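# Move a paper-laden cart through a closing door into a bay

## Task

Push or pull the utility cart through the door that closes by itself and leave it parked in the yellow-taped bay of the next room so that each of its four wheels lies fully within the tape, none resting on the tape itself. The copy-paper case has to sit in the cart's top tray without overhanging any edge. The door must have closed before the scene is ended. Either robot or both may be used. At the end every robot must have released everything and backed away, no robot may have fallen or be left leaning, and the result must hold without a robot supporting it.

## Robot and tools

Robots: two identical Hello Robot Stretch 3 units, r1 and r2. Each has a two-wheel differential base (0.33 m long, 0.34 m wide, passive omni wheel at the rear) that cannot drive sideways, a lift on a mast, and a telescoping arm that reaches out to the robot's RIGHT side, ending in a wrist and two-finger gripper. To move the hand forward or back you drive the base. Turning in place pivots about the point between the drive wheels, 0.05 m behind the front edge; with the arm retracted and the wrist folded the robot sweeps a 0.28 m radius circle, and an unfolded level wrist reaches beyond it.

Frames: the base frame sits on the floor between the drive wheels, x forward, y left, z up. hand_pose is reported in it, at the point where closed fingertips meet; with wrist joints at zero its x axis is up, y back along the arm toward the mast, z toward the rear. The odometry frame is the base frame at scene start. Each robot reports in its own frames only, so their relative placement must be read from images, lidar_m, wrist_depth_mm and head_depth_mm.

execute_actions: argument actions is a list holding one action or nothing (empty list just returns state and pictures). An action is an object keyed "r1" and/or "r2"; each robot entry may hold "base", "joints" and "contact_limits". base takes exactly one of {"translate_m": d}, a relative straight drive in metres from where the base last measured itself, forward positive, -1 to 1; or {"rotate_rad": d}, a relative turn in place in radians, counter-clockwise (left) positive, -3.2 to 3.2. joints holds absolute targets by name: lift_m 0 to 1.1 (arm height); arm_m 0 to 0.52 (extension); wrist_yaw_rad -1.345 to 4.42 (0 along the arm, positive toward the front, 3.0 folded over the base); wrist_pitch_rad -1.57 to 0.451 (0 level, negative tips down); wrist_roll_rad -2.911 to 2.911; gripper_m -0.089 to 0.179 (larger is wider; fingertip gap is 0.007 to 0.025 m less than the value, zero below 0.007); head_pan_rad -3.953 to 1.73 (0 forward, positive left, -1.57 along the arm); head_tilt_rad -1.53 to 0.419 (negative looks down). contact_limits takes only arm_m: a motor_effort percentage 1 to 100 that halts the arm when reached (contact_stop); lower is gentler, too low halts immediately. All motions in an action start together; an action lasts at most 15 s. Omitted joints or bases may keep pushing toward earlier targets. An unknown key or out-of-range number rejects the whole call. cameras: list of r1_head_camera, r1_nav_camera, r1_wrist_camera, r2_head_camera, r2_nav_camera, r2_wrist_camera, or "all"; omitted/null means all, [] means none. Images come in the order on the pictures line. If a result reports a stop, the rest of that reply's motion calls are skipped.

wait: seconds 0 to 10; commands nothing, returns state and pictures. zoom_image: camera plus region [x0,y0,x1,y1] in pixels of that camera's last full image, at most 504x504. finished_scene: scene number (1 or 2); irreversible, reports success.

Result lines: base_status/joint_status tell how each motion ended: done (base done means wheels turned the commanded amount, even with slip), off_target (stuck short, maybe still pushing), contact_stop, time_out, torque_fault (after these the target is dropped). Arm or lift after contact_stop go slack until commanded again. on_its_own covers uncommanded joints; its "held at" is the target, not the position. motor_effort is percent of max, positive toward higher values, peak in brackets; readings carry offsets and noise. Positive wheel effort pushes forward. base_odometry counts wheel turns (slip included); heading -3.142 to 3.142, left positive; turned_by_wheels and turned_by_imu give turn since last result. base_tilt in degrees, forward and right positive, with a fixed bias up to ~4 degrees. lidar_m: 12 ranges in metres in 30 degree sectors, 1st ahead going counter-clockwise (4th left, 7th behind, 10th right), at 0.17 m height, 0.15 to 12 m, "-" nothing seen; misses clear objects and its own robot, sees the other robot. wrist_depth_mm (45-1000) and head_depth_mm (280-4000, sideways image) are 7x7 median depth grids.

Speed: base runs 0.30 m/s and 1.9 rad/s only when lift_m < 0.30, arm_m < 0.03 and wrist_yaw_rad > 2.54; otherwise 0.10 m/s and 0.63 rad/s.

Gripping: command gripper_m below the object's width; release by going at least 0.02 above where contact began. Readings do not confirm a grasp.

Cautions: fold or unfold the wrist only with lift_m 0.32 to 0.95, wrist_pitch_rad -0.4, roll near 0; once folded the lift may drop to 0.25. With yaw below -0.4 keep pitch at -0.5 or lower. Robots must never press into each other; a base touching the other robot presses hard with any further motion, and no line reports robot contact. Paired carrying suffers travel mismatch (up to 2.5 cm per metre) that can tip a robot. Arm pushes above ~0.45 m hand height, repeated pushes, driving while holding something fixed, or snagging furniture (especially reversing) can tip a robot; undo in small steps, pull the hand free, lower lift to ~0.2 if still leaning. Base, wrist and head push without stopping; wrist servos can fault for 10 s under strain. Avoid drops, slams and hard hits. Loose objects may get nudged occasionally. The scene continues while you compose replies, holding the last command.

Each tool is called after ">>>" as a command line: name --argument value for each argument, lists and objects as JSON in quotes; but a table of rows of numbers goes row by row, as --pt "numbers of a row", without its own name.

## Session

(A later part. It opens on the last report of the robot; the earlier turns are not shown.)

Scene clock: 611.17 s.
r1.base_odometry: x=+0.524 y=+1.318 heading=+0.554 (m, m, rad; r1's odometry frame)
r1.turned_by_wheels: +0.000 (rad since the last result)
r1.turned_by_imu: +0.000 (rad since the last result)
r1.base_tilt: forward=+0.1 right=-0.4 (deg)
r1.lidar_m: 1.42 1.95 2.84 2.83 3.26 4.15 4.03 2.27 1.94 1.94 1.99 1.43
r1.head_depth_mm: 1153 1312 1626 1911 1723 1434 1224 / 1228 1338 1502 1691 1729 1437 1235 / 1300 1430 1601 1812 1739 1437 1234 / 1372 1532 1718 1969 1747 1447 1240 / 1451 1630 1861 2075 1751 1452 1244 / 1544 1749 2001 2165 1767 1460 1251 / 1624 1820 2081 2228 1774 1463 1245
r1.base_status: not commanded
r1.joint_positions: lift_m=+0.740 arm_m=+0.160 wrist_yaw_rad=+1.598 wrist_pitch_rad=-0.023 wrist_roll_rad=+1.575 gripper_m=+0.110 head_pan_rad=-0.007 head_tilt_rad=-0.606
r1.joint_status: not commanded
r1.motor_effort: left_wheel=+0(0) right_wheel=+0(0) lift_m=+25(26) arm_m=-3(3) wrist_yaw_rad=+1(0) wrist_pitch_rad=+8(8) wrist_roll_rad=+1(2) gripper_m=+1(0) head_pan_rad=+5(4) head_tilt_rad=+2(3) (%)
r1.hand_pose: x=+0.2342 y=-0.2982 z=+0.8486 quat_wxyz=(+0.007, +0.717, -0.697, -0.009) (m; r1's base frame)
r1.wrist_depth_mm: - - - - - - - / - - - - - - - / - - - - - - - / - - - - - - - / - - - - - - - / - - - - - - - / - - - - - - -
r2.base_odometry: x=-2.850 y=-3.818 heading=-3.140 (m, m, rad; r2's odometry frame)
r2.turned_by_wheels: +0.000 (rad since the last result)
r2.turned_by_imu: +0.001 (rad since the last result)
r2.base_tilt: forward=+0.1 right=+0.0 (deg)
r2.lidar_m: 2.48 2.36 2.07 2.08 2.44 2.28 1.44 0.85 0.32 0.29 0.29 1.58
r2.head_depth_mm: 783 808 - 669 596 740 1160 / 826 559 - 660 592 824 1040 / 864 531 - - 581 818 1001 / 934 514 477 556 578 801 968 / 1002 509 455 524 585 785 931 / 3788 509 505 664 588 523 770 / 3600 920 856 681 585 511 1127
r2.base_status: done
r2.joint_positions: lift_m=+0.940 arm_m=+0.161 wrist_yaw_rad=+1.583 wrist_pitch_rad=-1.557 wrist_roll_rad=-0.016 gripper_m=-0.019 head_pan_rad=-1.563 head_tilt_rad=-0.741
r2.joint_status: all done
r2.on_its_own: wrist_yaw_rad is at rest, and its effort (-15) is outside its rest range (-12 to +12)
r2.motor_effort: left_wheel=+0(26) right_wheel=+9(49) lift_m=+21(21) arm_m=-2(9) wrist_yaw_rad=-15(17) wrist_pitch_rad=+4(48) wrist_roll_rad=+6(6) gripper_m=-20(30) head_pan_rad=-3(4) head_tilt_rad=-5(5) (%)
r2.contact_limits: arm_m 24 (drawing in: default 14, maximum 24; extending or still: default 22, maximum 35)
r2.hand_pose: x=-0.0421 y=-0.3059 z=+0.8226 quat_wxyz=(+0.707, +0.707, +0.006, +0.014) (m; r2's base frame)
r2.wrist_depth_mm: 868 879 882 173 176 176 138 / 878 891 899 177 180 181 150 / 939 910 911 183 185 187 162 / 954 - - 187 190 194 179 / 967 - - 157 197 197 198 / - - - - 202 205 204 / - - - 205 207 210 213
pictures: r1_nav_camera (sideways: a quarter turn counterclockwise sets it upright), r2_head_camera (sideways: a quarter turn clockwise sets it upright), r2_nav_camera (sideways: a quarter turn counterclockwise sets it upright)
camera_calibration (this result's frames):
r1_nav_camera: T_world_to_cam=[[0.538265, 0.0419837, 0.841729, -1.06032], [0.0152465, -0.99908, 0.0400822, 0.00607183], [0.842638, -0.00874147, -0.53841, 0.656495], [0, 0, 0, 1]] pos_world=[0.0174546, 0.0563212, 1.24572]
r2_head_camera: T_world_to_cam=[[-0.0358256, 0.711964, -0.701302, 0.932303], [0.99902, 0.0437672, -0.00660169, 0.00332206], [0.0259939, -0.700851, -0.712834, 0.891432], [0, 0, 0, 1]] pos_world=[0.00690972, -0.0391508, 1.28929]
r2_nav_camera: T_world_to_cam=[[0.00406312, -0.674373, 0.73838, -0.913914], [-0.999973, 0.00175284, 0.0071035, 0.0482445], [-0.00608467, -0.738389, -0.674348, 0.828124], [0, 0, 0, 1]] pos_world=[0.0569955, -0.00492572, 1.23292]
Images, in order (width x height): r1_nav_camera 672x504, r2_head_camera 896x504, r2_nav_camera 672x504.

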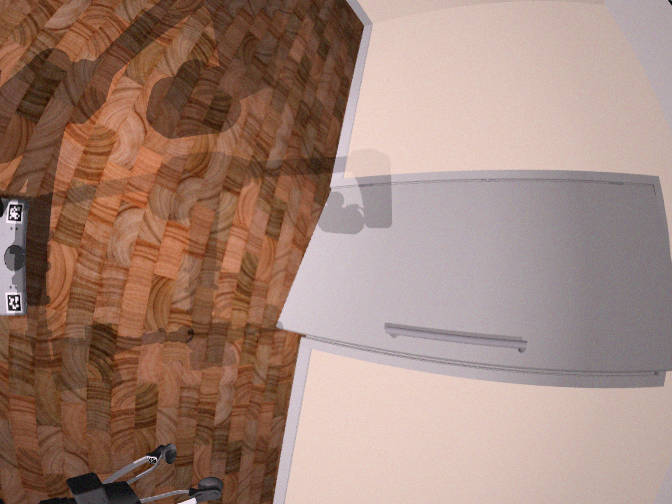

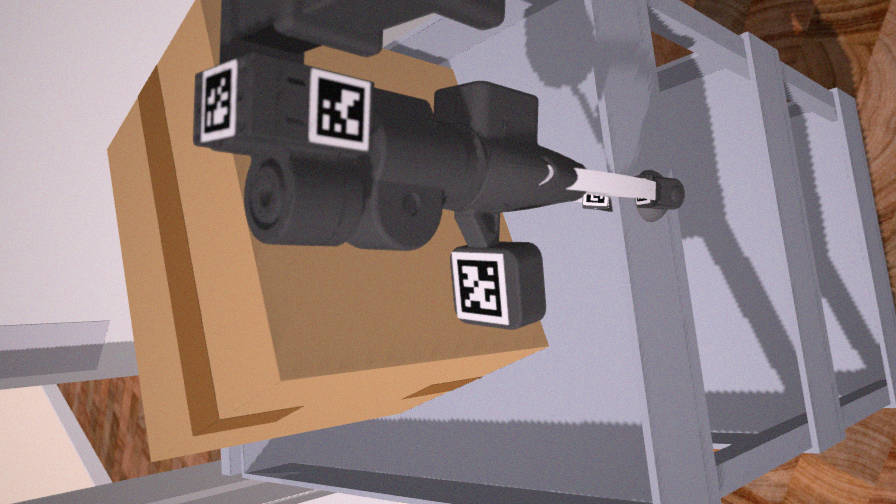

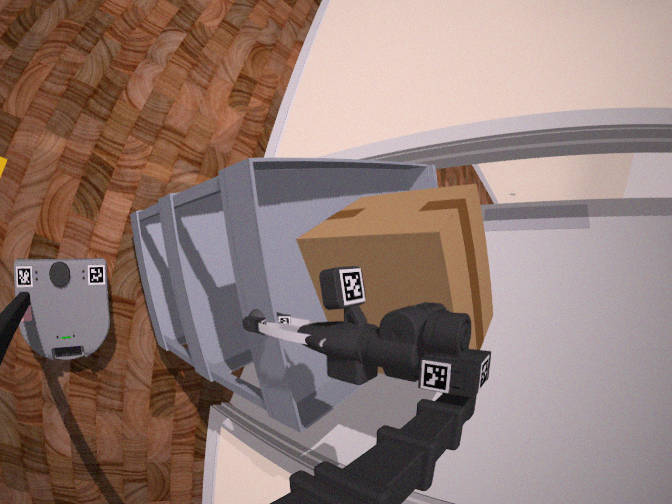

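>>> execute_actions --actions '[{"r2":{"joints":{"gripper_m":0.12}}}]' --cameras '[]'

>>> execute_actions --actions '[{"r2":{"joints":{"lift_m":1.02}}}]' --cameras '[]'

>>> execute_actions --actions '[{"r2":{"base":{"rotate_rad":1.555}}}]' --cameras '[]'

>>> execute_actions --actions '[{"r2":{"base":{"translate_m":0.33}}}]' --cameras '[]'

>>> execute_actions --actions '[{"r2":{"base":{"rotate_rad":-1.555}}}]' --cameras '[]'

>>> execute_actions --actions '[{"r2":{"joints":{"arm_m":0.49,"gripper_m":0.13}}}]' --cameras '["r2_head_camera","r2_wrist_camera"]'

Scene clock: 614.07 s.
r1.base_odometry: x=+0.524 y=+1.318 heading=+0.554 (m, m, rad; r1's odometry frame)
r1.turned_by_wheels: +0.000 (rad since the last result)
r1.turned_by_imu: +0.000 (rad since the last result)
r1.base_tilt: forward=+0.1 right=-0.4 (deg)
r1.lidar_m: 1.43 1.95 2.83 2.83 3.27 4.13 4.02 2.27 1.94 1.94 1.99 1.43
r1.head_depth_mm: 1153 1308 1630 1917 1718 1430 1224 / 1226 1342 1499 1693 1721 1442 1233 / 1291 1435 1603 1828 1736 1450 1234 / 1367 1526 1728 1974 1744 1449 1237 / 1458 1628 1859 2052 1747 1457 1242 / 1542 1762 2015 2174 1755 1457 1250 / 1632 1823 2081 2217 1772 1467 1253
r1.base_status: not commanded
r1.joint_positions: lift_m=+0.740 arm_m=+0.160 wrist_yaw_rad=+1.598 wrist_pitch_rad=-0.023 wrist_roll_rad=+1.575 gripper_m=+0.110 head_pan_rad=-0.007 head_tilt_rad=-0.606
r1.joint_status: not commanded
r1.motor_effort: left_wheel=+0(0) right_wheel=+0(0) lift_m=+25(25) arm_m=-2(3) wrist_yaw_rad=+1(2) wrist_pitch_rad=+8(7) wrist_roll_rad=+1(2) gripper_m=+0(0) head_pan_rad=+5(5) head_tilt_rad=+2(2) (%)
r1.hand_pose: x=+0.2342 y=-0.2982 z=+0.8486 quat_wxyz=(+0.007, +0.717, -0.697, -0.009) (m; r1's base frame)
r1.wrist_depth_mm: - - - - - - - / - - - - - - 986 / - - - - - - - / - - - - - - - / - - - - - - - / - - - - - - - / - - - - - - 996
r2.base_odometry: x=-2.850 y=-3.818 heading=-3.139 (m, m, rad; r2's odometry frame)
r2.turned_by_wheels: +0.000 (rad since the last result)
r2.turned_by_imu: +0.001 (rad since the last result)
r2.base_tilt: forward=+0.2 right=-0.1 (deg)
r2.lidar_m: 2.48 2.35 2.07 2.07 2.44 2.28 1.44 0.85 0.32 0.29 0.29 1.58
r2.head_depth_mm: 781 549 - 668 595 731 1155 / 824 559 - 658 581 824 1039 / 863 530 - - 566 791 1002 / 936 514 476 554 577 797 952 / 1001 511 455 524 582 786 927 / 3822 510 513 666 587 522 768 / 3561 922 861 682 585 511 1127
r2.base_status: not commanded
r2.joint_positions: lift_m=+0.940 arm_m=+0.160 wrist_yaw_rad=+1.573 wrist_pitch_rad=-1.553 wrist_roll_rad=-0.005 gripper_m=+0.120 head_pan_rad=-1.563 head_tilt_rad=-0.741
r2.joint_status: all done
r2.motor_effort: left_wheel=+2(2) right_wheel=-1(9) lift_m=+20(20) arm_m=-2(2) wrist_yaw_rad=-4(16) wrist_pitch_rad=+2(4) wrist_roll_rad=+2(6) gripper_m=+1(96) head_pan_rad=-3(3) head_tilt_rad=-4(4) (%)
r2.hand_pose: x=-0.0409 y=-0.3056 z=+0.8225 quat_wxyz=(+0.707, +0.707, -0.004, +0.009) (m; r2's base frame)
r2.wrist_depth_mm: 879 877 891 175 176 177 136 / 907 912 888 179 182 182 148 / 911 920 115 182 186 186 161 / 949 - - 189 190 192 178 / 968 948 - 193 196 197 198 / - - - 199 200 203 205 / - - - 206 207 209 212
pictures: none
No camera images: the call's "cameras" was empty. Leave "cameras" out to get every camera's image.

Scene clock: 615.63 s.
r1.base_odometry: x=+0.524 y=+1.318 heading=+0.554 (m, m, rad; r1's odometry frame)
r1.turned_by_wheels: +0.000 (rad since the last result)
r1.turned_by_imu: +0.000 (rad since the last result)
r1.base_tilt: forward=+0.1 right=-0.4 (deg)
r1.lidar_m: 1.43 1.95 2.83 2.83 3.26 4.14 4.05 2.27 1.94 1.94 1.99 1.43
r1.head_depth_mm: 1149 1310 1619 1933 1723 1431 1233 / 1227 1346 1500 1687 1732 1437 1225 / 1298 1427 1598 1819 1741 1436 1231 / 1373 1522 1728 1973 1738 1446 1241 / 1455 1629 1852 2047 1763 1448 1241 / 1551 1753 2006 2162 1760 1459 1252 / 1630 1829 2086 2225 1763 1458 1249
r1.base_status: not commanded
r1.joint_positions: lift_m=+0.740 arm_m=+0.160 wrist_yaw_rad=+1.598 wrist_pitch_rad=-0.023 wrist_roll_rad=+1.575 gripper_m=+0.110 head_pan_rad=-0.007 head_tilt_rad=-0.606
r1.joint_status: not commanded
r1.motor_effort: left_wheel=+0(0) right_wheel=+0(0) lift_m=+25(25) arm_m=-3(3) wrist_yaw_rad=+1(2) wrist_pitch_rad=+8(8) wrist_roll_rad=+1(1) gripper_m=+0(0) head_pan_rad=+5(4) head_tilt_rad=+2(3) (%)
r1.hand_pose: x=+0.2342 y=-0.2982 z=+0.8486 quat_wxyz=(+0.007, +0.717, -0.697, -0.009) (m; r1's base frame)
r1.wrist_depth_mm: - - - - - - 992 / - - - - - - 996 / - - - - - - - / - - - - - - 997 / - - - - - - 1000 / - - - - - - - / - - - - - - 994
r2.base_odometry: x=-2.850 y=-3.818 heading=-3.139 (m, m, rad; r2's odometry frame)
r2.turned_by_wheels: +0.000 (rad since the last result)
r2.turned_by_imu: +0.000 (rad since the last result)
r2.base_tilt: forward=+0.2 right=-0.1 (deg)
r2.lidar_m: 2.48 2.36 2.07 2.08 2.44 2.29 1.44 0.85 0.32 0.29 0.29 1.58
r2.head_depth_mm: - 525 752 664 597 731 1160 / - - - 674 594 822 1043 / 850 - - - 585 803 1006 / 930 516 475 590 593 800 947 / 1003 511 449 550 589 787 929 / 3822 510 513 665 587 522 768 / 3586 921 863 681 586 511 1123
r2.base_status: not commanded
r2.joint_positions: lift_m=+1.019 arm_m=+0.160 wrist_yaw_rad=+1.573 wrist_pitch_rad=-1.552 wrist_roll_rad=-0.004 gripper_m=+0.120 head_pan_rad=-1.563 head_tilt_rad=-0.741
r2.joint_status: all done
r2.motor_effort: left_wheel=+1(2) right_wheel=-1(1) lift_m=+48(49) arm_m=-1(1) wrist_yaw_rad=-5(4) wrist_pitch_rad=+1(2) wrist_roll_rad=+1(2) gripper_m=+0(0) head_pan_rad=-4(3) head_tilt_rad=-4(4) (%)
r2.hand_pose: x=-0.0408 y=-0.3056 z=+0.9014 quat_wxyz=(+0.707, +0.707, -0.004, +0.009) (m; r2's base frame)
r2.wrist_depth_mm: 949 951 966 246 250 185 136 / 995 - - 257 258 209 148 / - - - 259 264 238 162 / - - - 268 269 270 178 / - - - 275 276 281 199 / - - - 287 284 287 225 / - - - - 291 299 258
pictures: none
No camera images: the call's "cameras" was empty. Leave "cameras" out to get every camera's image.

Scene clock: 619.03 s.
r1.base_odometry: x=+0.524 y=+1.318 heading=+0.554 (m, m, rad; r1's odometry frame)
r1.turned_by_wheels: +0.000 (rad since the last result)
r1.turned_by_imu: +0.000 (rad since the last result)
r1.base_tilt: forward=+0.0 right=-0.4 (deg)
r1.lidar_m: 1.42 1.95 2.83 2.83 3.25 4.13 4.04 2.27 1.94 1.94 1.99 1.43
r1.head_depth_mm: 1158 1313 1626 1921 1718 1434 1223 / 1224 1345 1504 1689 1716 1427 1223 / 1288 1439 1611 1815 1741 1438 1239 / 1365 1522 1732 1974 1737 1442 1243 / 1455 1638 1855 2062 1750 1454 1247 / 1548 1755 2008 2157 1764 1455 1246 / 1638 1822 2097 2228 1766 1460 1247
r1.base_status: not commanded
r1.joint_positions: lift_m=+0.740 arm_m=+0.160 wrist_yaw_rad=+1.598 wrist_pitch_rad=-0.023 wrist_roll_rad=+1.575 gripper_m=+0.110 head_pan_rad=-0.007 head_tilt_rad=-0.606
r1.joint_status: not commanded
r1.motor_effort: left_wheel=+0(0) right_wheel=+0(0) lift_m=+25(25) arm_m=-2(3) wrist_yaw_rad=+1(1) wrist_pitch_rad=+8(7) wrist_roll_rad=+2(2) gripper_m=+0(0) head_pan_rad=+5(5) head_tilt_rad=+3(3) (%)
r1.hand_pose: x=+0.2342 y=-0.2982 z=+0.8486 quat_wxyz=(+0.007, +0.717, -0.697, -0.009) (m; r1's base frame)
r1.wrist_depth_mm: - - - - - - 992 / - - - - - - 990 / - - - - - - 990 / - - - - - - 987 / - - - - - - - / - - - - - - - / - - - - - - -
r2.base_odometry: x=-2.850 y=-3.818 heading=-1.585 (m, m, rad; r2's odometry frame)
r2.turned_by_wheels: +1.555 (rad since the last result)
r2.turned_by_imu: +1.558 (rad since the last result)
r2.base_tilt: forward=+0.1 right=-0.1 (deg)
r2.lidar_m: 2.08 2.45 2.28 1.43 0.85 0.32 0.29 0.29 1.60 2.48 2.35 2.07
r2.head_depth_mm: - 2339 2323 1842 1537 1313 1154 / - - - 1731 1536 1319 1159 / 2118 - - - 1521 1290 1155 / 2238 2545 2346 1777 1531 1313 1154 / 2342 2623 2311 1766 1528 1303 1141 / 2406 2698 2239 1812 1527 1310 1146 / 2498 2734 2221 1795 1507 1302 1148
r2.base_status: done
r2.joint_positions: lift_m=+1.019 arm_m=+0.160 wrist_yaw_rad=+1.573 wrist_pitch_rad=-1.551 wrist_roll_rad=-0.004 gripper_m=+0.120 head_pan_rad=-1.563 head_tilt_rad=-0.741
r2.joint_status: not commanded
r2.motor_effort: left_wheel=-2(8) right_wheel=+3(8) lift_m=+48(48) arm_m=-1(1) wrist_yaw_rad=-4(4) wrist_pitch_rad=+1(1) wrist_roll_rad=+1(1) gripper_m=-1(0) head_pan_rad=-4(2) head_tilt_rad=-5(4) (%)
r2.hand_pose: x=-0.0404 y=-0.3056 z=+0.9014 quat_wxyz=(+0.707, +0.707, -0.004, +0.009) (m; r2's base frame)
r2.wrist_depth_mm: 941 964 970 950 - - - / 968 - - - - - - / - - - - - - - / - - - - - - - / - - 914 - - - - / - - 706 - - - - / 622 620 615 - - - -
pictures: none
No camera images: the call's "cameras" was empty. Leave "cameras" out to get every camera's image.

Scene clock: 623.27 s.
r1.base_odometry: x=+0.524 y=+1.318 heading=+0.554 (m, m, rad; r1's odometry frame)
r1.turned_by_wheels: +0.000 (rad since the last result)
r1.turned_by_imu: +0.000 (rad since the last result)
r1.base_tilt: forward=+0.1 right=-0.4 (deg)
r1.lidar_m: 1.42 1.95 2.83 2.83 3.27 4.13 4.06 2.27 1.94 1.95 1.99 1.43
r1.head_depth_mm: 1155 1309 1625 1921 1715 1425 1228 / 1226 1349 1502 1698 1729 1443 1232 / 1301 1426 1602 1812 1739 1449 1236 / 1373 1535 1739 1967 1744 1455 1245 / 1456 1635 1848 2072 1742 1448 1243 / 1552 1747 1996 2153 1748 1458 1249 / 1629 1845 2077 2220 1761 1470 1247
r1.base_status: not commanded
r1.joint_positions: lift_m=+0.740 arm_m=+0.160 wrist_yaw_rad=+1.598 wrist_pitch_rad=-0.023 wrist_roll_rad=+1.575 gripper_m=+0.110 head_pan_rad=-0.007 head_tilt_rad=-0.606
r1.joint_status: not commanded
r1.motor_effort: left_wheel=+0(0) right_wheel=+0(0) lift_m=+25(25) arm_m=-3(3) wrist_yaw_rad=+2(1) wrist_pitch_rad=+8(8) wrist_roll_rad=+1(2) gripper_m=+0(0) head_pan_rad=+5(5) head_tilt_rad=+3(3) (%)
r1.hand_pose: x=+0.2342 y=-0.2982 z=+0.8486 quat_wxyz=(+0.007, +0.717, -0.697, -0.009) (m; r1's base frame)
r1.wrist_depth_mm: - - - - - - 979 / - - - - - - - / - - - - - - 984 / - - - - - - - / - - - - - - - / - - - - - - - / - - - - - - 980
r2.base_odometry: x=-2.854 y=-4.148 heading=-1.585 (m, m, rad; r2's odometry frame)
r2.turned_by_wheels: +0.000 (rad since the last result)
r2.turned_by_imu: +0.001 (rad since the last result)
r2.base_tilt: forward=+0.2 right=+0.0 (deg)
r2.lidar_m: 1.75 2.07 2.18 2.03 1.21 0.68 0.61 0.62 2.28 2.58 2.00 1.75
r2.head_depth_mm: - 2428 2334 1832 1538 1322 1154 / - - - 1733 1527 1323 1156 / 2186 - - - 1510 1284 1151 / 2289 2652 2336 1767 1525 1308 1147 / 2414 2690 2339 1763 1524 1308 1147 / 2505 2767 2249 1815 1521 1303 1145 / 2514 2709 2237 1809 1516 1308 1145
r2.base_status: done
r2.joint_positions: lift_m=+1.019 arm_m=+0.160 wrist_yaw_rad=+1.573 wrist_pitch_rad=-1.551 wrist_roll_rad=-0.004 gripper_m=+0.120 head_pan_rad=-1.563 head_tilt_rad=-0.741
r2.joint_status: not commanded
r2.motor_effort: left_wheel=-2(3) right_wheel=+3(8) lift_m=+48(47) arm_m=+0(1) wrist_yaw_rad=-4(5) wrist_pitch_rad=+1(1) wrist_roll_rad=+1(1) gripper_m=+0(0) head_pan_rad=-3(3) head_tilt_rad=-4(5) (%)
r2.hand_pose: x=-0.0404 y=-0.3056 z=+0.9014 quat_wxyz=(+0.707, +0.707, -0.004, +0.009) (m; r2's base frame)
r2.wrist_depth_mm: 998 962 959 964 - - - / 949 - - - - - - / - - - - - - - / - - - - - - - / - - - - - - - / - - - - - - - / - - - - - - -
pictures: none
No camera images: the call's "cameras" was empty. Leave "cameras" out to get every camera's image.

Scene clock: 626.67 s.
r1.base_odometry: x=+0.524 y=+1.318 heading=+0.554 (m, m, rad; r1's odometry frame)
r1.turned_by_wheels: +0.000 (rad since the last result)
r1.turned_by_imu: +0.000 (rad since the last result)
r1.base_tilt: forward=+0.1 right=-0.4 (deg)
r1.lidar_m: 1.42 1.95 2.84 2.83 3.25 4.11 4.05 2.27 1.94 1.94 1.99 1.43
r1.head_depth_mm: 1154 1314 1627 1913 1715 1428 1226 / 1225 1344 1517 1685 1724 1435 1227 / 1292 1435 1603 1827 1724 1438 1231 / 1366 1526 1718 1963 1750 1459 1239 / 1453 1626 1858 2041 1749 1450 1250 / 1547 1751 1998 2151 1752 1465 1248 / 1614 1827 2081 2225 1766 1464 1254
r1.base_status: not commanded
r1.joint_positions: lift_m=+0.740 arm_m=+0.160 wrist_yaw_rad=+1.598 wrist_pitch_rad=-0.023 wrist_roll_rad=+1.575 gripper_m=+0.110 head_pan_rad=-0.007 head_tilt_rad=-0.606
r1.joint_status: not commanded
r1.motor_effort: left_wheel=+0(0) right_wheel=+0(0) lift_m=+26(25) arm_m=-2(3) wrist_yaw_rad=+1(2) wrist_pitch_rad=+8(8) wrist_roll_rad=+1(1) gripper_m=+1(1) head_pan_rad=+5(5) head_tilt_rad=+4(3) (%)
r1.hand_pose: x=+0.2342 y=-0.2982 z=+0.8486 quat_wxyz=(+0.007, +0.717, -0.697, -0.009) (m; r1's base frame)
r1.wrist_depth_mm: - - - - - - 1000 / - - - - - - 977 / - - - - - - 975 / - - - - - - - / - - - - - - - / - - - - - - - / - - - - - - 981
r2.base_odometry: x=-2.854 y=-4.148 heading=-3.140 (m, m, rad; r2's odometry frame)
r2.turned_by_wheels: -1.555 (rad since the last result)
r2.turned_by_imu: -1.557 (rad since the last result)
r2.base_tilt: forward=+0.1 right=-0.1 (deg)
r2.lidar_m: 2.57 1.99 1.75 1.76 2.07 2.19 2.05 1.21 0.69 0.61 0.62 2.25
r2.head_depth_mm: - 1144 1221 1453 1537 1319 1154 / - - - 1073 1275 1314 1155 / 1093 - - - 1267 1271 1146 / 819 741 849 1102 1267 1260 1149 / 755 746 841 1111 1038 1260 1150 / - 1056 845 849 1452 1307 1144 / 1083 1212 1419 1684 1500 1300 1146
r2.base_status: done
r2.joint_positions: lift_m=+1.019 arm_m=+0.160 wrist_yaw_rad=+1.573 wrist_pitch_rad=-1.551 wrist_roll_rad=-0.004 gripper_m=+0.120 head_pan_rad=-1.563 head_tilt_rad=-0.741
r2.joint_status: not commanded
r2.motor_effort: left_wheel=+3(8) right_wheel=-2(8) lift_m=+48(48) arm_m=-1(2) wrist_yaw_rad=-4(4) wrist_pitch_rad=+1(1) wrist_roll_rad=+1(1) gripper_m=+0(1) head_pan_rad=-3(3) head_tilt_rad=-4(4) (%)
r2.hand_pose: x=-0.0404 y=-0.3056 z=+0.9014 quat_wxyz=(+0.707, +0.707, -0.004, +0.009) (m; r2's base frame)
r2.wrist_depth_mm: 935 981 989 981 - 562 564 / 945 - - - - 580 573 / - - - - - 593 592 / - - - - - 608 601 / - - - - - 637 630 / - - - - - - 839 / - - - - - - 853
pictures: none
No camera images: the call's "cameras" was empty. Leave "cameras" out to get every camera's image.

Scene clock: 630.30 s.
r1.base_odometry: x=+0.524 y=+1.318 heading=+0.554 (m, m, rad; r1's odometry frame)
r1.turned_by_wheels: +0.000 (rad since the last result)
r1.turned_by_imu: +0.000 (rad since the last result)
r1.base_tilt: forward=+0.1 right=-0.4 (deg)
r1.lidar_m: 1.42 1.95 2.84 2.83 3.26 4.13 4.03 2.27 1.94 1.94 1.99 1.43
r1.head_depth_mm: 1155 1311 1627 1920 1712 1430 1226 / 1230 1343 1500 1680 1726 1439 1232 / 1295 1439 1615 1806 1739 1451 1227 / 1366 1527 1714 1968 1748 1454 1237 / 1448 1622 1848 2055 1752 1456 1241 / 1550 1761 2005 2162 1745 1464 1242 / 1631 1827 2072 2208 1774 1464 1251
r1.base_status: not commanded
r1.joint_positions: lift_m=+0.740 arm_m=+0.160 wrist_yaw_rad=+1.598 wrist_pitch_rad=-0.023 wrist_roll_rad=+1.575 gripper_m=+0.110 head_pan_rad=-0.007 head_tilt_rad=-0.606
r1.joint_status: not commanded
r1.motor_effort: left_wheel=+0(0) right_wheel=+0(0) lift_m=+25(25) arm_m=-3(3) wrist_yaw_rad=+1(2) wrist_pitch_rad=+8(7) wrist_roll_rad=+1(2) gripper_m=+0(1) head_pan_rad=+6(5) head_tilt_rad=+3(3) (%)
r1.hand_pose: x=+0.2342 y=-0.2982 z=+0.8486 quat_wxyz=(+0.007, +0.717, -0.697, -0.009) (m; r1's base frame)
r1.wrist_depth_mm: - - - - - - 978 / - - - - - - 997 / - - - - - - 999 / - - - - - - 991 / - - - - - - 993 / - - - - - - - / - - - - - - 989
r2.base_odometry: x=-2.854 y=-4.148 heading=-3.140 (m, m, rad; r2's odometry frame)
r2.turned_by_wheels: +0.000 (rad since the last result)
r2.turned_by_imu: +0.001 (rad since the last result)
r2.base_tilt: forward=+0.2 right=-0.1 (deg)
r2.lidar_m: 2.57 2.00 1.75 1.76 2.07 2.18 2.05 1.21 0.69 0.61 0.61 2.25
r2.head_depth_mm: - 1144 1207 1445 1544 1320 1159 / 772 852 876 1080 1282 1313 1153 / - 825 880 1134 1265 1290 1155 / 761 762 832 1099 1270 1263 1150 / 754 748 818 1099 1045 1261 1148 / - 1050 844 850 1450 1303 1146 / 1080 1216 1428 1681 1510 1310 1149
r2.base_status: not commanded
r2.joint_positions: lift_m=+1.019 arm_m=+0.490 wrist_yaw_rad=+1.572 wrist_pitch_rad=-1.551 wrist_roll_rad=-0.003 gripper_m=+0.130 head_pan_rad=-1.563 head_tilt_rad=-0.741
r2.joint_status: all done
r2.motor_effort: left_wheel=+3(3) right_wheel=-2(2) lift_m=+47(47) arm_m=+3(5) wrist_yaw_rad=-3(5) wrist_pitch_rad=+1(1) wrist_roll_rad=+1(2) gripper_m=-1(51) head_pan_rad=-3(4) head_tilt_rad=-4(4) (%)
r2.hand_pose: x=-0.0404 y=-0.6349 z=+0.9014 quat_wxyz=(+0.707, +0.707, -0.005, +0.008) (m; r2's base frame)
r2.wrist_depth_mm: 980 963 977 248 253 191 140 / 974 - - 252 256 214 152 / - - - 259 262 245 167 / - - - 268 269 269 185 / - - - 275 275 279 206 / - - - - 285 285 234 / - - - - 291 295 267
pictures: r2_head_camera (sideways: a quarter turn clockwise sets it upright), r2_wrist_camera
camera_calibration (this result's frames):
r2_head_camera: T_world_to_cam=[[-0.0358094, 0.711972, -0.701294, 0.932293], [0.999021, 0.0437445, -0.00660132, 0.00332158], [0.0259778, -0.700844, -0.712841, 0.891441], [0, 0, 0, 1]] pos_world=[0.00690883, -0.0391507, 1.28929]
r2_wrist_camera: T_world_to_cam=[[0.0134355, -0.998588, 0.0514029, -0.690008], [-0.990328, -0.00618937, 0.13861, -0.131464], [-0.138096, -0.052768, -0.989012, 1.0194], [0, 0, 0, 1]] pos_world=[0.0198533, -0.636055, 1.06189]
Images, in order (width x height): r2_head_camera 896x504, r2_wrist_camera 644x364.

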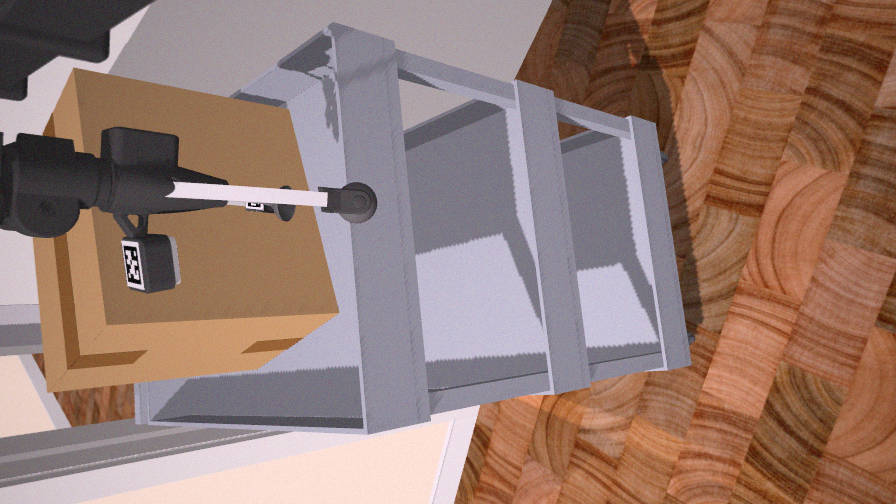

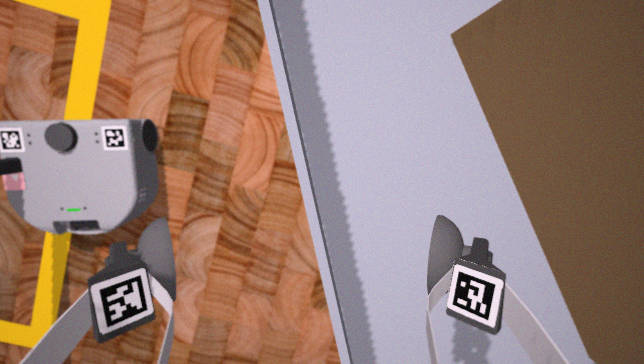

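>>> execute_actions --actions '[{"r2":{"joints":{"arm_m":0.505,"lift_m":0.94}}}]' --cameras '["r2_wrist_camera"]'

Scene clock: 632.03 s.
r1.base_odometry: x=+0.524 y=+1.318 heading=+0.554 (m, m, rad; r1's odometry frame)
r1.turned_by_wheels: +0.000 (rad since the last result)
r1.turned_by_imu: +0.000 (rad since the last result)
r1.base_tilt: forward=+0.0 right=-0.5 (deg)
r1.lidar_m: 1.42 1.95 2.84 2.84 3.25 4.14 4.03 2.27 1.94 1.94 1.99 1.43
r1.head_depth_mm: 1154 1312 1630 1913 1726 1434 1221 / 1230 1339 1504 1687 1734 1436 1229 / 1299 1437 1604 1815 1738 1444 1232 / 1374 1525 1710 1962 1745 1443 1239 / 1455 1624 1867 2061 1756 1460 1249 / 1553 1753 1998 2176 1756 1457 1244 / 1634 1830 2105 2220 1773 1463 1243
r1.base_status: not commanded
r1.joint_positions: lift_m=+0.740 arm_m=+0.160 wrist_yaw_rad=+1.598 wrist_pitch_rad=-0.023 wrist_roll_rad=+1.575 gripper_m=+0.110 head_pan_rad=-0.007 head_tilt_rad=-0.606
r1.joint_status: not commanded
r1.motor_effort: left_wheel=+0(0) right_wheel=+0(0) lift_m=+25(25) arm_m=-2(3) wrist_yaw_rad=+2(2) wrist_pitch_rad=+8(8) wrist_roll_rad=+2(1) gripper_m=+1(2) head_pan_rad=+5(5) head_tilt_rad=+2(3) (%)
r1.hand_pose: x=+0.2342 y=-0.2982 z=+0.8486 quat_wxyz=(+0.007, +0.717, -0.697, -0.009) (m; r1's base frame)
r1.wrist_depth_mm: - - - - - - - / - - - - - - - / - - - - - - 997 / - - - - - - 972 / - - - - - - - / - - - - - - - / - - - - - - 994
r2.base_odometry: x=-2.854 y=-4.148 heading=-3.140 (m, m, rad; r2's odometry frame)
r2.turned_by_wheels: +0.000 (rad since the last result)
r2.turned_by_imu: +0.000 (rad since the last result)
r2.base_tilt: forward=+0.2 right=-0.1 (deg)
r2.lidar_m: 2.58 1.99 1.75 1.75 2.07 2.18 2.05 1.22 0.68 0.61 0.62 2.26
r2.head_depth_mm: 1018 - - 1501 1534 1327 1156 / 1047 834 879 1077 1284 1323 1157 / 1100 - 864 1133 1267 1285 1163 / 814 735 828 1094 1265 1266 1149 / 756 745 821 1100 1043 1258 1144 / - 1054 845 849 1451 1306 1148 / 1079 1221 1431 1694 1507 1307 1142
r2.base_status: not commanded
r2.joint_positions: lift_m=+0.941 arm_m=+0.505 wrist_yaw_rad=+1.572 wrist_pitch_rad=-1.551 wrist_roll_rad=-0.003 gripper_m=+0.130 head_pan_rad=-1.563 head_tilt_rad=-0.741
r2.joint_status: all done
r2.motor_effort: left_wheel=+3(2) right_wheel=-2(2) lift_m=+14(41) arm_m=+4(4) wrist_yaw_rad=-2(3) wrist_pitch_rad=+1(1) wrist_roll_rad=+1(1) gripper_m=+0(0) head_pan_rad=-3(3) head_tilt_rad=-5(4) (%)
r2.hand_pose: x=-0.0404 y=-0.6499 z=+0.8227 quat_wxyz=(+0.707, +0.707, -0.005, +0.008) (m; r2's base frame)
r2.wrist_depth_mm: 862 899 171 174 176 172 126 / 897 886 175 179 180 181 136 / - 935 181 184 184 188 150 / - 954 983 187 191 192 165 / 989 989 - 193 194 196 184 / - - - 196 200 203 201 / - - - 203 205 210 209
pictures: r2_wrist_camera
camera_calibration (this result's frames):
r2_wrist_camera: T_world_to_cam=[[0.0134351, -0.998588, 0.0514029, -0.700944], [-0.990328, -0.00618898, 0.13861, -0.120656], [-0.138096, -0.0527679, -0.989012, 0.940834], [0, 0, 0, 1]] pos_world=[0.0198533, -0.651055, 0.983251]
Images, in order (width x height): r2_wrist_camera 644x364.

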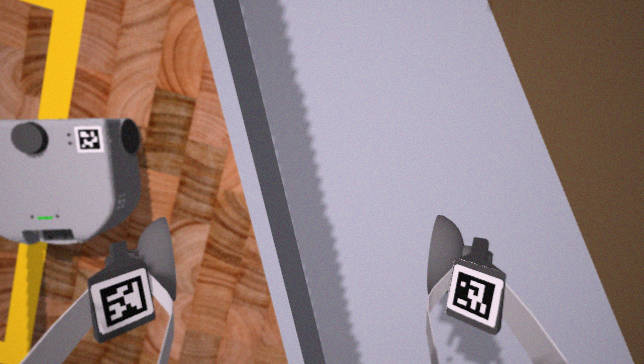

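>>> execute_actions --actions '[{"r2":{"joints":{"gripper_m":-0.02}}}]' --cameras '[]'

>>> execute_actions --actions '[{"r2":{"joints":{"arm_m":0.16},"contact_limits":{"arm_m":24}}}]' --cameras '["r2_head_camera","r2_nav_camera"]'

Scene clock: 634.17 s.
r1.base_odometry: x=+0.524 y=+1.318 heading=+0.554 (m, m, rad; r1's odometry frame)
r1.turned_by_wheels: +0.000 (rad since the last result)
r1.turned_by_imu: +0.000 (rad since the last result)
r1.base_tilt: forward=+0.1 right=-0.4 (deg)
r1.lidar_m: 1.43 1.95 2.84 2.83 3.26 4.13 4.02 2.27 1.94 1.94 1.99 1.43
r1.head_depth_mm: 1149 1318 1637 1918 1717 1435 1227 / 1230 1343 1505 1698 1721 1438 1230 / 1303 1440 1604 1811 1734 1443 1235 / 1375 1523 1726 1976 1748 1448 1236 / 1460 1631 1855 2052 1751 1457 1241 / 1551 1756 1996 2162 1764 1458 1239 / 1629 1838 2083 2245 1772 1461 1245
r1.base_status: not commanded
r1.joint_positions: lift_m=+0.740 arm_m=+0.160 wrist_yaw_rad=+1.598 wrist_pitch_rad=-0.023 wrist_roll_rad=+1.575 gripper_m=+0.110 head_pan_rad=-0.007 head_tilt_rad=-0.606
r1.joint_status: not commanded
r1.motor_effort: left_wheel=+0(0) right_wheel=+0(0) lift_m=+25(25) arm_m=-3(3) wrist_yaw_rad=+2(1) wrist_pitch_rad=+7(8) wrist_roll_rad=+1(1) gripper_m=+1(0) head_pan_rad=+5(5) head_tilt_rad=+2(3) (%)
r1.hand_pose: x=+0.2342 y=-0.2982 z=+0.8486 quat_wxyz=(+0.007, +0.717, -0.697, -0.009) (m; r1's base frame)
r1.wrist_depth_mm: - - - - - - 996 / - - - - - - 993 / - - - - - - - / - - - - - - 976 / - - - - - - - / - - - - - - - / - - - - - - 997
r2.base_odometry: x=-2.854 y=-4.148 heading=-3.140 (m, m, rad; r2's odometry frame)
r2.turned_by_wheels: +0.000 (rad since the last result)
r2.turned_by_imu: +0.000 (rad since the last result)
r2.base_tilt: forward=+0.1 right=-0.1 (deg)
r2.lidar_m: 2.58 2.00 1.75 1.75 2.06 2.19 2.05 1.22 0.69 0.62 0.62 2.25
r2.head_depth_mm: 1027 - - 1503 1537 1322 1159 / 1050 834 879 1072 1274 1319 1156 / 1095 - 881 1136 1262 1296 1149 / 818 733 835 1102 1251 1259 1147 / 758 747 821 1096 1043 1254 1151 / - 1056 843 849 1447 1304 1149 / 1079 1221 1420 1674 1517 1312 1142
r2.base_status: not commanded
r2.joint_positions: lift_m=+0.941 arm_m=+0.505 wrist_yaw_rad=+1.570 wrist_pitch_rad=-1.551 wrist_roll_rad=-0.010 gripper_m=-0.019 head_pan_rad=-1.563 head_tilt_rad=-0.741
r2.joint_status: all done
r2.motor_effort: left_wheel=+2(3) right_wheel=+1(2) lift_m=+15(15) arm_m=+4(4) wrist_yaw_rad=-1(1) wrist_pitch_rad=+1(1) wrist_roll_rad=+3(3) gripper_m=-27(100) head_pan_rad=-2(5) head_tilt_rad=-5(4) (%)
r2.hand_pose: x=-0.0405 y=-0.6498 z=+0.8227 quat_wxyz=(+0.707, +0.707, -0.003, +0.010) (m; r2's base frame)
r2.wrist_depth_mm: 840 897 172 174 175 175 129 / 920 912 177 178 180 181 140 / - 927 922 183 184 186 153 / - 965 958 185 189 190 168 / 981 - - 191 195 196 188 / - - - 124 200 203 201 / - - - 201 205 206 209
pictures: none
No camera images: the call's "cameras" was empty. Leave "cameras" out to get every camera's image.

Scene clock: 637.90 s.
r1.base_odometry: x=+0.524 y=+1.318 heading=+0.554 (m, m, rad; r1's odometry frame)
r1.turned_by_wheels: +0.000 (rad since the last result)
r1.turned_by_imu: +0.000 (rad since the last result)
r1.base_tilt: forward=+0.1 right=-0.5 (deg)
r1.lidar_m: 1.70 1.95 2.83 2.83 3.26 4.12 4.03 2.27 1.94 1.94 1.99 1.70
r1.head_depth_mm: 1382 1505 1714 1922 1711 1427 1225 / 1437 1585 1770 1948 1734 1433 1231 / 1474 1628 1811 2021 1729 1444 1237 / 1505 1681 1891 2071 1737 1443 1236 / 1549 1716 1943 2127 1753 1457 1243 / 1590 1785 2022 2150 1767 1456 1245 / 1622 1829 2085 2220 1756 1461 1253
r1.base_status: not commanded
r1.joint_positions: lift_m=+0.740 arm_m=+0.160 wrist_yaw_rad=+1.598 wrist_pitch_rad=-0.023 wrist_roll_rad=+1.575 gripper_m=+0.110 head_pan_rad=-0.007 head_tilt_rad=-0.606
r1.joint_status: not commanded
r1.motor_effort: left_wheel=+0(0) right_wheel=+0(0) lift_m=+25(25) arm_m=-2(3) wrist_yaw_rad=+1(2) wrist_pitch_rad=+7(7) wrist_roll_rad=+1(2) gripper_m=+1(0) head_pan_rad=+5(5) head_tilt_rad=+3(2) (%)
r1.hand_pose: x=+0.2342 y=-0.2982 z=+0.8486 quat_wxyz=(+0.007, +0.717, -0.697, -0.009) (m; r1's base frame)
r1.wrist_depth_mm: - - - - - - 974 / - - - - - - 993 / - - - - - - 970 / - - - - - - 990 / - - - - - - - / - - - - - - - / - - - - - - 992
r2.base_odometry: x=-2.854 y=-4.148 heading=-3.140 (m, m, rad; r2's odometry frame)
r2.turned_by_wheels: +0.000 (rad since the last result)
r2.turned_by_imu: +0.001 (rad since the last result)
r2.base_tilt: forward=+0.2 right=-0.1 (deg)
r2.lidar_m: 2.58 2.00 1.75 1.76 2.07 2.19 2.05 1.21 0.32 0.29 0.29 2.26
r2.head_depth_mm: 940 549 - 667 595 724 1136 / 963 558 - 652 592 822 1017 / 984 529 - - 580 815 999 / 1032 514 473 551 578 801 972 / 1060 511 455 529 582 787 939 / 1101 536 598 682 588 784 769 / 1085 1195 907 682 571 515 1122
r2.base_status: not commanded
r2.joint_positions: lift_m=+0.940 arm_m=+0.160 wrist_yaw_rad=+1.583 wrist_pitch_rad=-1.557 wrist_roll_rad=-0.013 gripper_m=-0.019 head_pan_rad=-1.563 head_tilt_rad=-0.741
r2.joint_status: all done
r2.on_its_own: wrist_yaw_rad is at rest, and its effort (-14) is outside its rest range (-12 to +12)
r2.motor_effort: left_wheel=+0(5) right_wheel=+8(9) lift_m=+23(22) arm_m=-2(11) wrist_yaw_rad=-14(18) wrist_pitch_rad=+4(4) wrist_roll_rad=+4(5) gripper_m=-20(32) head_pan_rad=-3(4) head_tilt_rad=-5(5) (%)
r2.contact_limits: arm_m 24 (drawing in: default 14, maximum 24; extending or still: default 22, maximum 35)
r2.hand_pose: x=-0.0421 y=-0.3058 z=+0.8225 quat_wxyz=(+0.707, +0.707, +0.004, +0.013) (m; r2's base frame)
r2.wrist_depth_mm: 875 892 873 173 175 176 137 / 916 900 925 177 179 181 148 / 929 943 948 181 184 185 161 / 947 - - 187 190 193 175 / 963 - - 169 195 197 191 / - - - 124 201 204 204 / - - - 204 205 209 210
pictures: r2_head_camera (sideways: a quarter turn clockwise sets it upright), r2_nav_camera (sideways: a quarter turn counterclockwise sets it upright)
camera_calibration (this result's frames):
r2_head_camera: T_world_to_cam=[[-0.0358096, 0.711975, -0.701291, 0.93229], [0.999021, 0.0437448, -0.00660117, 0.00332139], [0.025978, -0.700841, -0.712844, 0.891445], [0, 0, 0, 1]] pos_world=[0.00690884, -0.0391506, 1.28929]
r2_nav_camera: T_world_to_cam=[[0.00404801, -0.674383, 0.73837, -0.913902], [-0.999973, 0.00177527, 0.00710363, 0.0482444], [-0.00610138, -0.738379, -0.674358, 0.828138], [0, 0, 0, 1]] pos_world=[0.0569953, -0.00492589, 1.23292]
Images, in order (width x height): r2_head_camera 896x504, r2_nav_camera 672x504.

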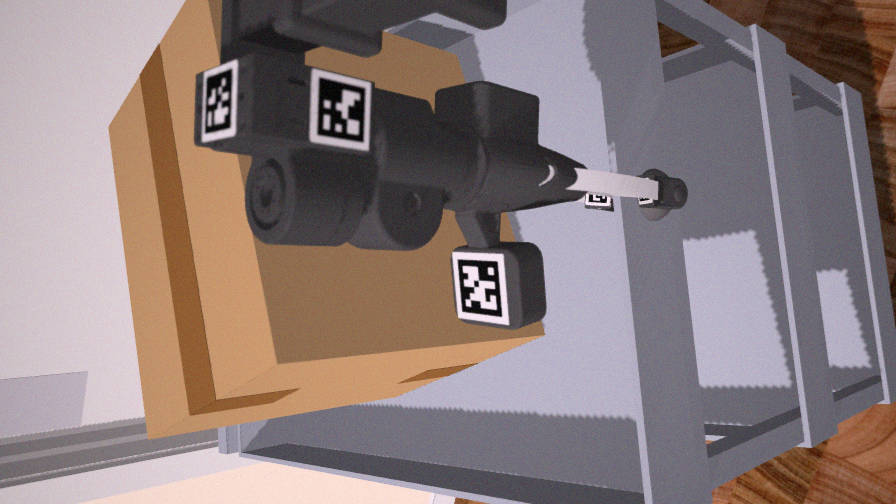

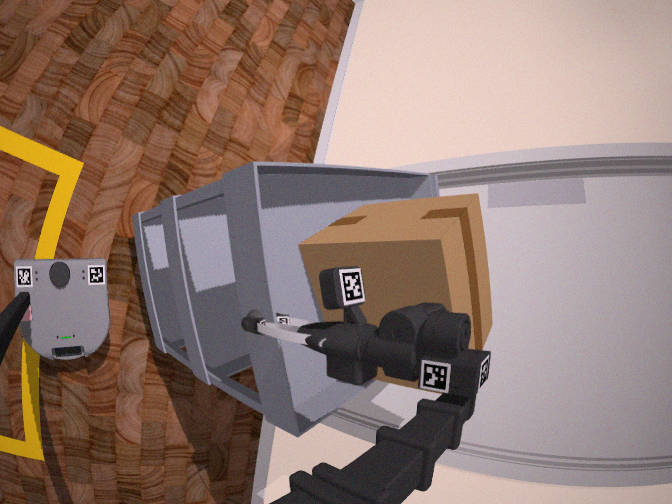

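>>> execute_actions --actions '[{"r2":{"joints":{"gripper_m":0.12}}}]' --cameras '[]'

>>> execute_actions --actions '[{"r2":{"joints":{"lift_m":1.02}}}]' --cameras '[]'

>>> execute_actions --actions '[{"r2":{"base":{"translate_m":-0.5}}}]' --cameras '[]'

>>> execute_actions --actions '[{"r2":{"base":{"rotate_rad":1.555},"joints":{"wrist_yaw_rad":0.0,"wrist_pitch_rad":-1.55}}}]' --cameras '["r2_head_camera","r2_nav_camera"]'

Scene clock: 640.03 s.
r1.base_odometry: x=+0.524 y=+1.318 heading=+0.554 (m, m, rad; r1's odometry frame)
r1.turned_by_wheels: +0.000 (rad since the last result)
r1.turned_by_imu: +0.000 (rad since the last result)
r1.base_tilt: forward=+0.1 right=-0.4 (deg)
r1.lidar_m: 1.70 1.95 2.83 2.83 3.25 4.13 4.04 2.27 1.94 1.94 1.99 1.69
r1.head_depth_mm: 1378 1519 1707 1914 1720 1442 1220 / 1433 1580 1769 1961 1729 1434 1227 / 1464 1625 1809 2028 1734 1437 1236 / 1521 1675 1873 2068 1746 1446 1237 / 1543 1717 1945 2108 1751 1460 1249 / 1589 1785 2015 2139 1751 1461 1247 / 1625 1827 2078 2222 1768 1467 1254
r1.base_status: not commanded
r1.joint_positions: lift_m=+0.740 arm_m=+0.160 wrist_yaw_rad=+1.598 wrist_pitch_rad=-0.023 wrist_roll_rad=+1.575 gripper_m=+0.110 head_pan_rad=-0.007 head_tilt_rad=-0.606
r1.joint_status: not commanded
r1.motor_effort: left_wheel=+0(0) right_wheel=+0(0) lift_m=+26(25) arm_m=-3(3) wrist_yaw_rad=+1(2) wrist_pitch_rad=+8(7) wrist_roll_rad=+1(1) gripper_m=+0(0) head_pan_rad=+5(5) head_tilt_rad=+3(2) (%)
r1.hand_pose: x=+0.2342 y=-0.2982 z=+0.8486 quat_wxyz=(+0.007, +0.717, -0.697, -0.009) (m; r1's base frame)
r1.wrist_depth_mm: - - - - - - 938 / - - - - - - 994 / - - - - - - - / - - - - - - 992 / - - - - - - - / - - - - - - - / - - - - - - 994
r2.base_odometry: x=-2.854 y=-4.148 heading=-3.140 (m, m, rad; r2's odometry frame)
r2.turned_by_wheels: +0.000 (rad since the last result)
r2.turned_by_imu: +0.001 (rad since the last result)
r2.base_tilt: forward=+0.2 right=-0.1 (deg)
r2.lidar_m: 2.58 1.99 1.75 1.75 2.07 2.18 2.05 1.21 0.32 0.29 0.29 2.25
r2.head_depth_mm: 946 549 - 668 595 724 1141 / 963 559 - 650 582 805 1022 / 990 528 - - 565 789 998 / 1034 514 472 550 577 795 944 / 1066 512 454 528 582 787 941 / 1101 536 606 682 587 784 769 / 1079 1199 925 684 573 515 1126
r2.base_status: not commanded
r2.joint_positions: lift_m=+0.940 arm_m=+0.160 wrist_yaw_rad=+1.573 wrist_pitch_rad=-1.553 wrist_roll_rad=-0.005 gripper_m=+0.120 head_pan_rad=-1.563 head_tilt_rad=-0.741
r2.joint_status: all done
r2.motor_effort: left_wheel=+1(1) right_wheel=+0(8) lift_m=+23(23) arm_m=-1(1) wrist_yaw_rad=-5(14) wrist_pitch_rad=+2(4) wrist_roll_rad=+2(4) gripper_m=+0(98) head_pan_rad=-3(3) head_tilt_rad=-4(3) (%)
r2.hand_pose: x=-0.0409 y=-0.3056 z=+0.8224 quat_wxyz=(+0.707, +0.707, -0.004, +0.009) (m; r2's base frame)
r2.wrist_depth_mm: 871 882 912 175 177 177 135 / 885 896 911 179 181 183 146 / 955 963 913 184 185 186 159 / 952 - - 187 190 193 173 / 951 981 - 192 195 198 190 / - - - 198 199 203 203 / - - - 205 207 211 210
pictures: none
No camera images: the call's "cameras" was empty. Leave "cameras" out to get every camera's image.

Scene clock: 641.60 s.
r1.base_odometry: x=+0.524 y=+1.318 heading=+0.554 (m, m, rad; r1's odometry frame)
r1.turned_by_wheels: +0.000 (rad since the last result)
r1.turned_by_imu: +0.000 (rad since the last result)
r1.base_tilt: forward=+0.0 right=-0.4 (deg)
r1.lidar_m: 1.71 1.95 2.83 2.83 3.26 4.12 4.04 2.27 1.94 1.94 2.00 1.69
r1.head_depth_mm: 1384 1524 1703 1911 1722 1427 1230 / 1433 1580 1767 1953 1727 1432 1228 / 1458 1623 1821 2011 1730 1443 1233 / 1508 1679 1886 2071 1741 1440 1236 / 1543 1717 1948 2138 1748 1447 1245 / 1596 1777 2023 2161 1757 1470 1245 / 1620 1822 2067 2230 1775 1459 1252
r1.base_status: not commanded
r1.joint_positions: lift_m=+0.740 arm_m=+0.160 wrist_yaw_rad=+1.598 wrist_pitch_rad=-0.023 wrist_roll_rad=+1.575 gripper_m=+0.110 head_pan_rad=-0.007 head_tilt_rad=-0.606
r1.joint_status: not commanded
r1.motor_effort: left_wheel=+0(0) right_wheel=+0(0) lift_m=+25(25) arm_m=-3(2) wrist_yaw_rad=+2(2) wrist_pitch_rad=+8(8) wrist_roll_rad=+2(1) gripper_m=+0(0) head_pan_rad=+5(5) head_tilt_rad=+3(2) (%)
r1.hand_pose: x=+0.2342 y=-0.2982 z=+0.8486 quat_wxyz=(+0.007, +0.717, -0.697, -0.009) (m; r1's base frame)
r1.wrist_depth_mm: - - - - - - 982 / - - - - - - 993 / - - - - - - 970 / - - - - - - - / - - - - - - - / - - - - - - - / - - - - - - 982
r2.base_odometry: x=-2.854 y=-4.148 heading=-3.140 (m, m, rad; r2's odometry frame)
r2.turned_by_wheels: +0.000 (rad since the last result)
r2.turned_by_imu: +0.000 (rad since the last result)
r2.base_tilt: forward=+0.2 right=-0.1 (deg)
r2.lidar_m: 2.58 2.00 1.75 1.76 2.06 2.18 2.04 1.22 0.32 0.29 0.29 2.26
r2.head_depth_mm: - 522 567 662 596 725 1139 / - - - 668 593 809 1020 / 967 - - - 584 806 1001 / 1020 515 471 585 592 802 942 / 1063 511 447 559 587 786 944 / 1098 536 607 684 588 784 770 / 1080 1202 924 683 573 514 1123
r2.base_status: not commanded
r2.joint_positions: lift_m=+1.019 arm_m=+0.160 wrist_yaw_rad=+1.573 wrist_pitch_rad=-1.552 wrist_roll_rad=-0.004 gripper_m=+0.120 head_pan_rad=-1.563 head_tilt_rad=-0.741
r2.joint_status: all done
r2.motor_effort: left_wheel=+1(1) right_wheel=+0(0) lift_m=+47(48) arm_m=-1(1) wrist_yaw_rad=-4(5) wrist_pitch_rad=+2(2) wrist_roll_rad=+2(1) gripper_m=+0(0) head_pan_rad=-2(3) head_tilt_rad=-4(4) (%)
r2.hand_pose: x=-0.0408 y=-0.3056 z=+0.9014 quat_wxyz=(+0.707, +0.707, -0.004, +0.009) (m; r2's base frame)
r2.wrist_depth_mm: 963 934 935 246 253 204 135 / 963 - - 254 258 207 146 / - - - 262 264 234 159 / - - - 267 270 266 174 / - - - 278 279 279 191 / - - - 285 286 287 214 / - - - - 294 297 243
pictures: none
No camera images: the call's "cameras" was empty. Leave "cameras" out to get every camera's image.

Scene clock: 647.57 s.
r1.base_odometry: x=+0.524 y=+1.318 heading=+0.554 (m, m, rad; r1's odometry frame)
r1.turned_by_wheels: +0.000 (rad since the last result)
r1.turned_by_imu: +0.001 (rad since the last result)
r1.base_tilt: forward=+0.1 right=-0.4 (deg)
r1.lidar_m: 1.71 1.95 2.84 2.83 3.25 4.14 4.04 2.26 1.95 1.94 1.99 1.69
r1.head_depth_mm: 1385 1519 1719 1914 1735 1429 1228 / 1430 1575 1762 1968 1728 1436 1232 / 1476 1622 1814 2020 1723 1435 1234 / 1507 1669 1878 2064 1744 1452 1241 / 1552 1721 1934 2114 1755 1461 1247 / 1588 1789 2010 2161 1766 1457 1247 / 1619 1818 2099 2238 1768 1470 1252
r1.base_status: not commanded
r1.joint_positions: lift_m=+0.740 arm_m=+0.160 wrist_yaw_rad=+1.598 wrist_pitch_rad=-0.023 wrist_roll_rad=+1.575 gripper_m=+0.110 head_pan_rad=-0.007 head_tilt_rad=-0.606
r1.joint_status: not commanded
r1.motor_effort: left_wheel=+0(0) right_wheel=+0(0) lift_m=+25(25) arm_m=-3(3) wrist_yaw_rad=+2(1) wrist_pitch_rad=+8(8) wrist_roll_rad=+2(1) gripper_m=+0(1) head_pan_rad=+5(4) head_tilt_rad=+2(3) (%)
r1.hand_pose: x=+0.2342 y=-0.2982 z=+0.8486 quat_wxyz=(+0.007, +0.717, -0.697, -0.009) (m; r1's base frame)
r1.wrist_depth_mm: - - - - - - 961 / - - - - - - 970 / - - - - - - 989 / - - - - - - 998 / - - - - - - - / - - - - - - - / - - - - - - -
r2.base_odometry: x=-2.354 y=-4.147 heading=-3.140 (m, m, rad; r2's odometry frame)
r2.turned_by_wheels: +0.000 (rad since the last result)
r2.turned_by_imu: +0.001 (rad since the last result)
r2.base_tilt: forward=+0.1 right=-0.2 (deg)
r2.lidar_m: 3.05 2.16 1.90 1.90 1.93 1.70 1.70 1.05 0.92 0.92 0.41 0.46
r2.head_depth_mm: - 855 953 1124 1330 1323 1151 / - - - 1209 1393 1321 1150 / 838 - - - 1450 1285 1147 / 895 1018 1166 1436 1532 1314 1148 / 929 1057 1207 1516 1518 1314 1148 / 957 1097 1283 1518 1445 1280 1130 / 988 1109 1100 1129 961 860 1030
r2.base_status: done
r2.joint_positions: lift_m=+1.019 arm_m=+0.160 wrist_yaw_rad=+1.573 wrist_pitch_rad=-1.552 wrist_roll_rad=-0.004 gripper_m=+0.120 head_pan_rad=-1.563 head_tilt_rad=-0.741
r2.joint_status: not commanded
r2.motor_effort: left_wheel=+2(3) right_wheel=-1(6) lift_m=+47(47) arm_m=-2(1) wrist_yaw_rad=-5(4) wrist_pitch_rad=+2(2) wrist_roll_rad=+1(1) gripper_m=+0(0) head_pan_rad=-3(3) head_tilt_rad=-5(4) (%)
r2.hand_pose: x=-0.0407 y=-0.3056 z=+0.9014 quat_wxyz=(+0.707, +0.707, -0.004, +0.009) (m; r2's base frame)
r2.wrist_depth_mm: 975 950 952 977 - - 955 / 977 948 - - - - 860 / - - - - - - 839 / - - - - - - 737 / - - - - - 922 670 / - - - - - 850 656 / - - - - - 870 630
pictures: none
No camera images: the call's "cameras" was empty. Leave "cameras" out to get every camera's image.

Scene clock: 650.97 s.
r1.base_odometry: x=+0.524 y=+1.318 heading=+0.554 (m, m, rad; r1's odometry frame)
r1.turned_by_wheels: +0.000 (rad since the last result)
r1.turned_by_imu: +0.000 (rad since the last result)
r1.base_tilt: forward=+0.1 right=-0.4 (deg)
r1.lidar_m: 1.70 1.95 2.83 2.83 3.27 4.13 4.04 2.27 1.94 1.94 1.99 1.69
r1.head_depth_mm: 1385 1517 1711 1916 1725 1427 1226 / 1432 1575 1765 1952 1724 1429 1227 / 1467 1623 1820 2015 1734 1446 1227 / 1509 1676 1886 2063 1733 1449 1238 / 1546 1729 1942 2129 1763 1457 1242 / 1584 1782 2014 2167 1760 1463 1248 / 1635 1826 2090 2230 1760 1466 1248
r1.base_status: not commanded
r1.joint_positions: lift_m=+0.740 arm_m=+0.160 wrist_yaw_rad=+1.598 wrist_pitch_rad=-0.023 wrist_roll_rad=+1.575 gripper_m=+0.110 head_pan_rad=-0.007 head_tilt_rad=-0.606
r1.joint_status: not commanded
r1.motor_effort: left_wheel=+0(0) right_wheel=+0(0) lift_m=+25(25) arm_m=-3(3) wrist_yaw_rad=+2(2) wrist_pitch_rad=+7(8) wrist_roll_rad=+1(2) gripper_m=+1(0) head_pan_rad=+5(5) head_tilt_rad=+3(2) (%)
r1.hand_pose: x=+0.2342 y=-0.2982 z=+0.8486 quat_wxyz=(+0.007, +0.717, -0.697, -0.009) (m; r1's base frame)
r1.wrist_depth_mm: - - - - - - 982 / - - - - - - - / - - - - - - 998 / - - - - - - - / - - - - - - - / - - - - - - - / - - - - - - 984
r2.base_odometry: x=-2.354 y=-4.147 heading=-1.585 (m, m, rad; r2's odometry frame)
r2.turned_by_wheels: +1.555 (rad since the last result)
r2.turned_by_imu: +1.558 (rad since the last result)
r2.base_tilt: forward=+0.1 right=-0.1 (deg)
r2.lidar_m: 1.90 1.94 1.70 1.70 1.05 0.92 0.92 0.41 0.46 3.06 2.16 1.90
r2.head_depth_mm: - - 2078 1701 966 1123 1043 / - - 2113 1845 1557 1241 1157 / 2595 - - - 1522 1323 1154 / 2752 2985 2348 - 1514 1309 1150 / 2888 2977 2250 1806 1560 1311 1149 / 2983 2964 2229 1814 1518 1311 1146 / 2800 2828 2214 1809 1519 1300 1141
r2.base_status: done
r2.joint_positions: lift_m=+1.019 arm_m=+0.160 wrist_yaw_rad=+0.003 wrist_pitch_rad=-1.552 wrist_roll_rad=-0.003 gripper_m=+0.120 head_pan_rad=-1.563 head_tilt_rad=-0.741
r2.joint_status: all done
r2.motor_effort: left_wheel=-2(7) right_wheel=+3(6) lift_m=+48(47) arm_m=-1(2) wrist_yaw_rad=-4(2) wrist_pitch_rad=+1(0) wrist_roll_rad=+1(1) gripper_m=-1(0) head_pan_rad=-3(3) head_tilt_rad=-4(5) (%)
r2.hand_pose: x=-0.0217 y=-0.2860 z=+0.9014 quat_wxyz=(+0.506, +0.497, -0.503, -0.494) (m; r2's base frame)
r2.wrist_depth_mm: 944 982 968 974 857 555 566 / 960 - - - 879 573 584 / - - - - - 591 591 / - - - - - 598 538 / - - - - - - - / - - - - - - - / - - - - - - 971
pictures: r2_head_camera (sideways: a quarter turn clockwise sets it upright), r2_nav_camera (sideways: a quarter turn counterclockwise sets it upright)
camera_calibration (this result's frames):
r2_head_camera: T_world_to_cam=[[-0.0358094, 0.711975, -0.701291, 0.93229], [0.999021, 0.0437446, -0.00660118, 0.00332139], [0.0259778, -0.700841, -0.712844, 0.891445], [0, 0, 0, 1]] pos_world=[0.00690883, -0.0391506, 1.28929]
r2_nav_camera: T_world_to_cam=[[0.00404785, -0.674383, 0.73837, -0.913902], [-0.999973, 0.00177551, 0.00710363, 0.0482444], [-0.00610155, -0.738379, -0.674358, 0.828138], [0, 0, 0, 1]] pos_world=[0.0569953, -0.0049259, 1.23292]
Images, in order (width x height): r2_head_camera 896x504, r2_nav_camera 672x504.

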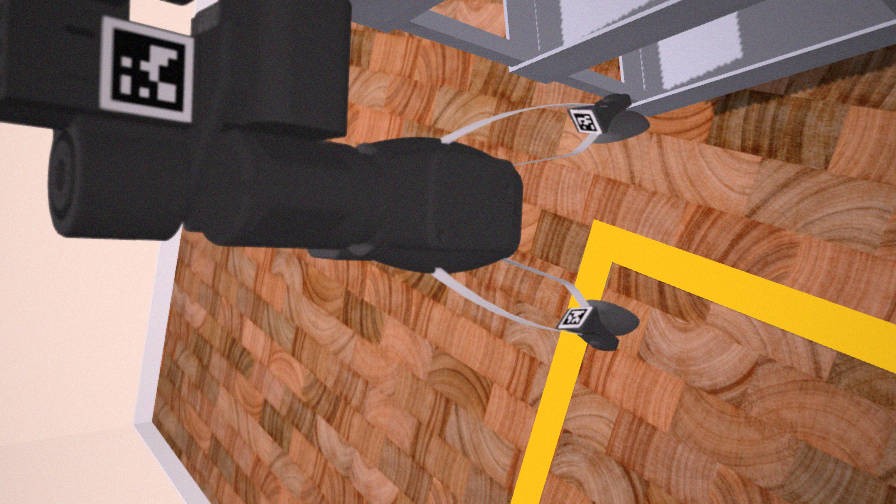

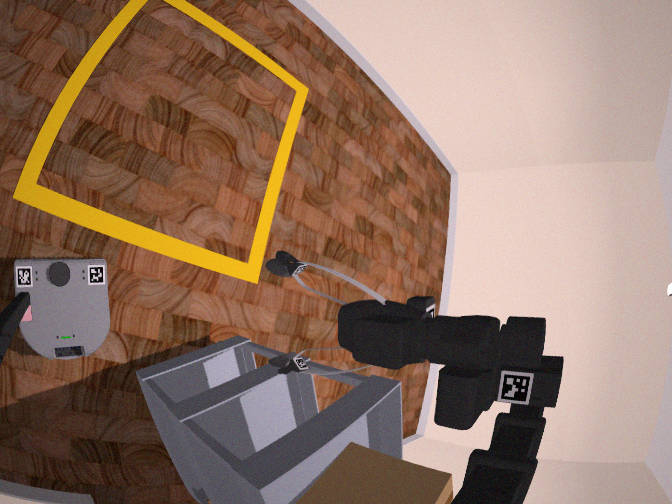

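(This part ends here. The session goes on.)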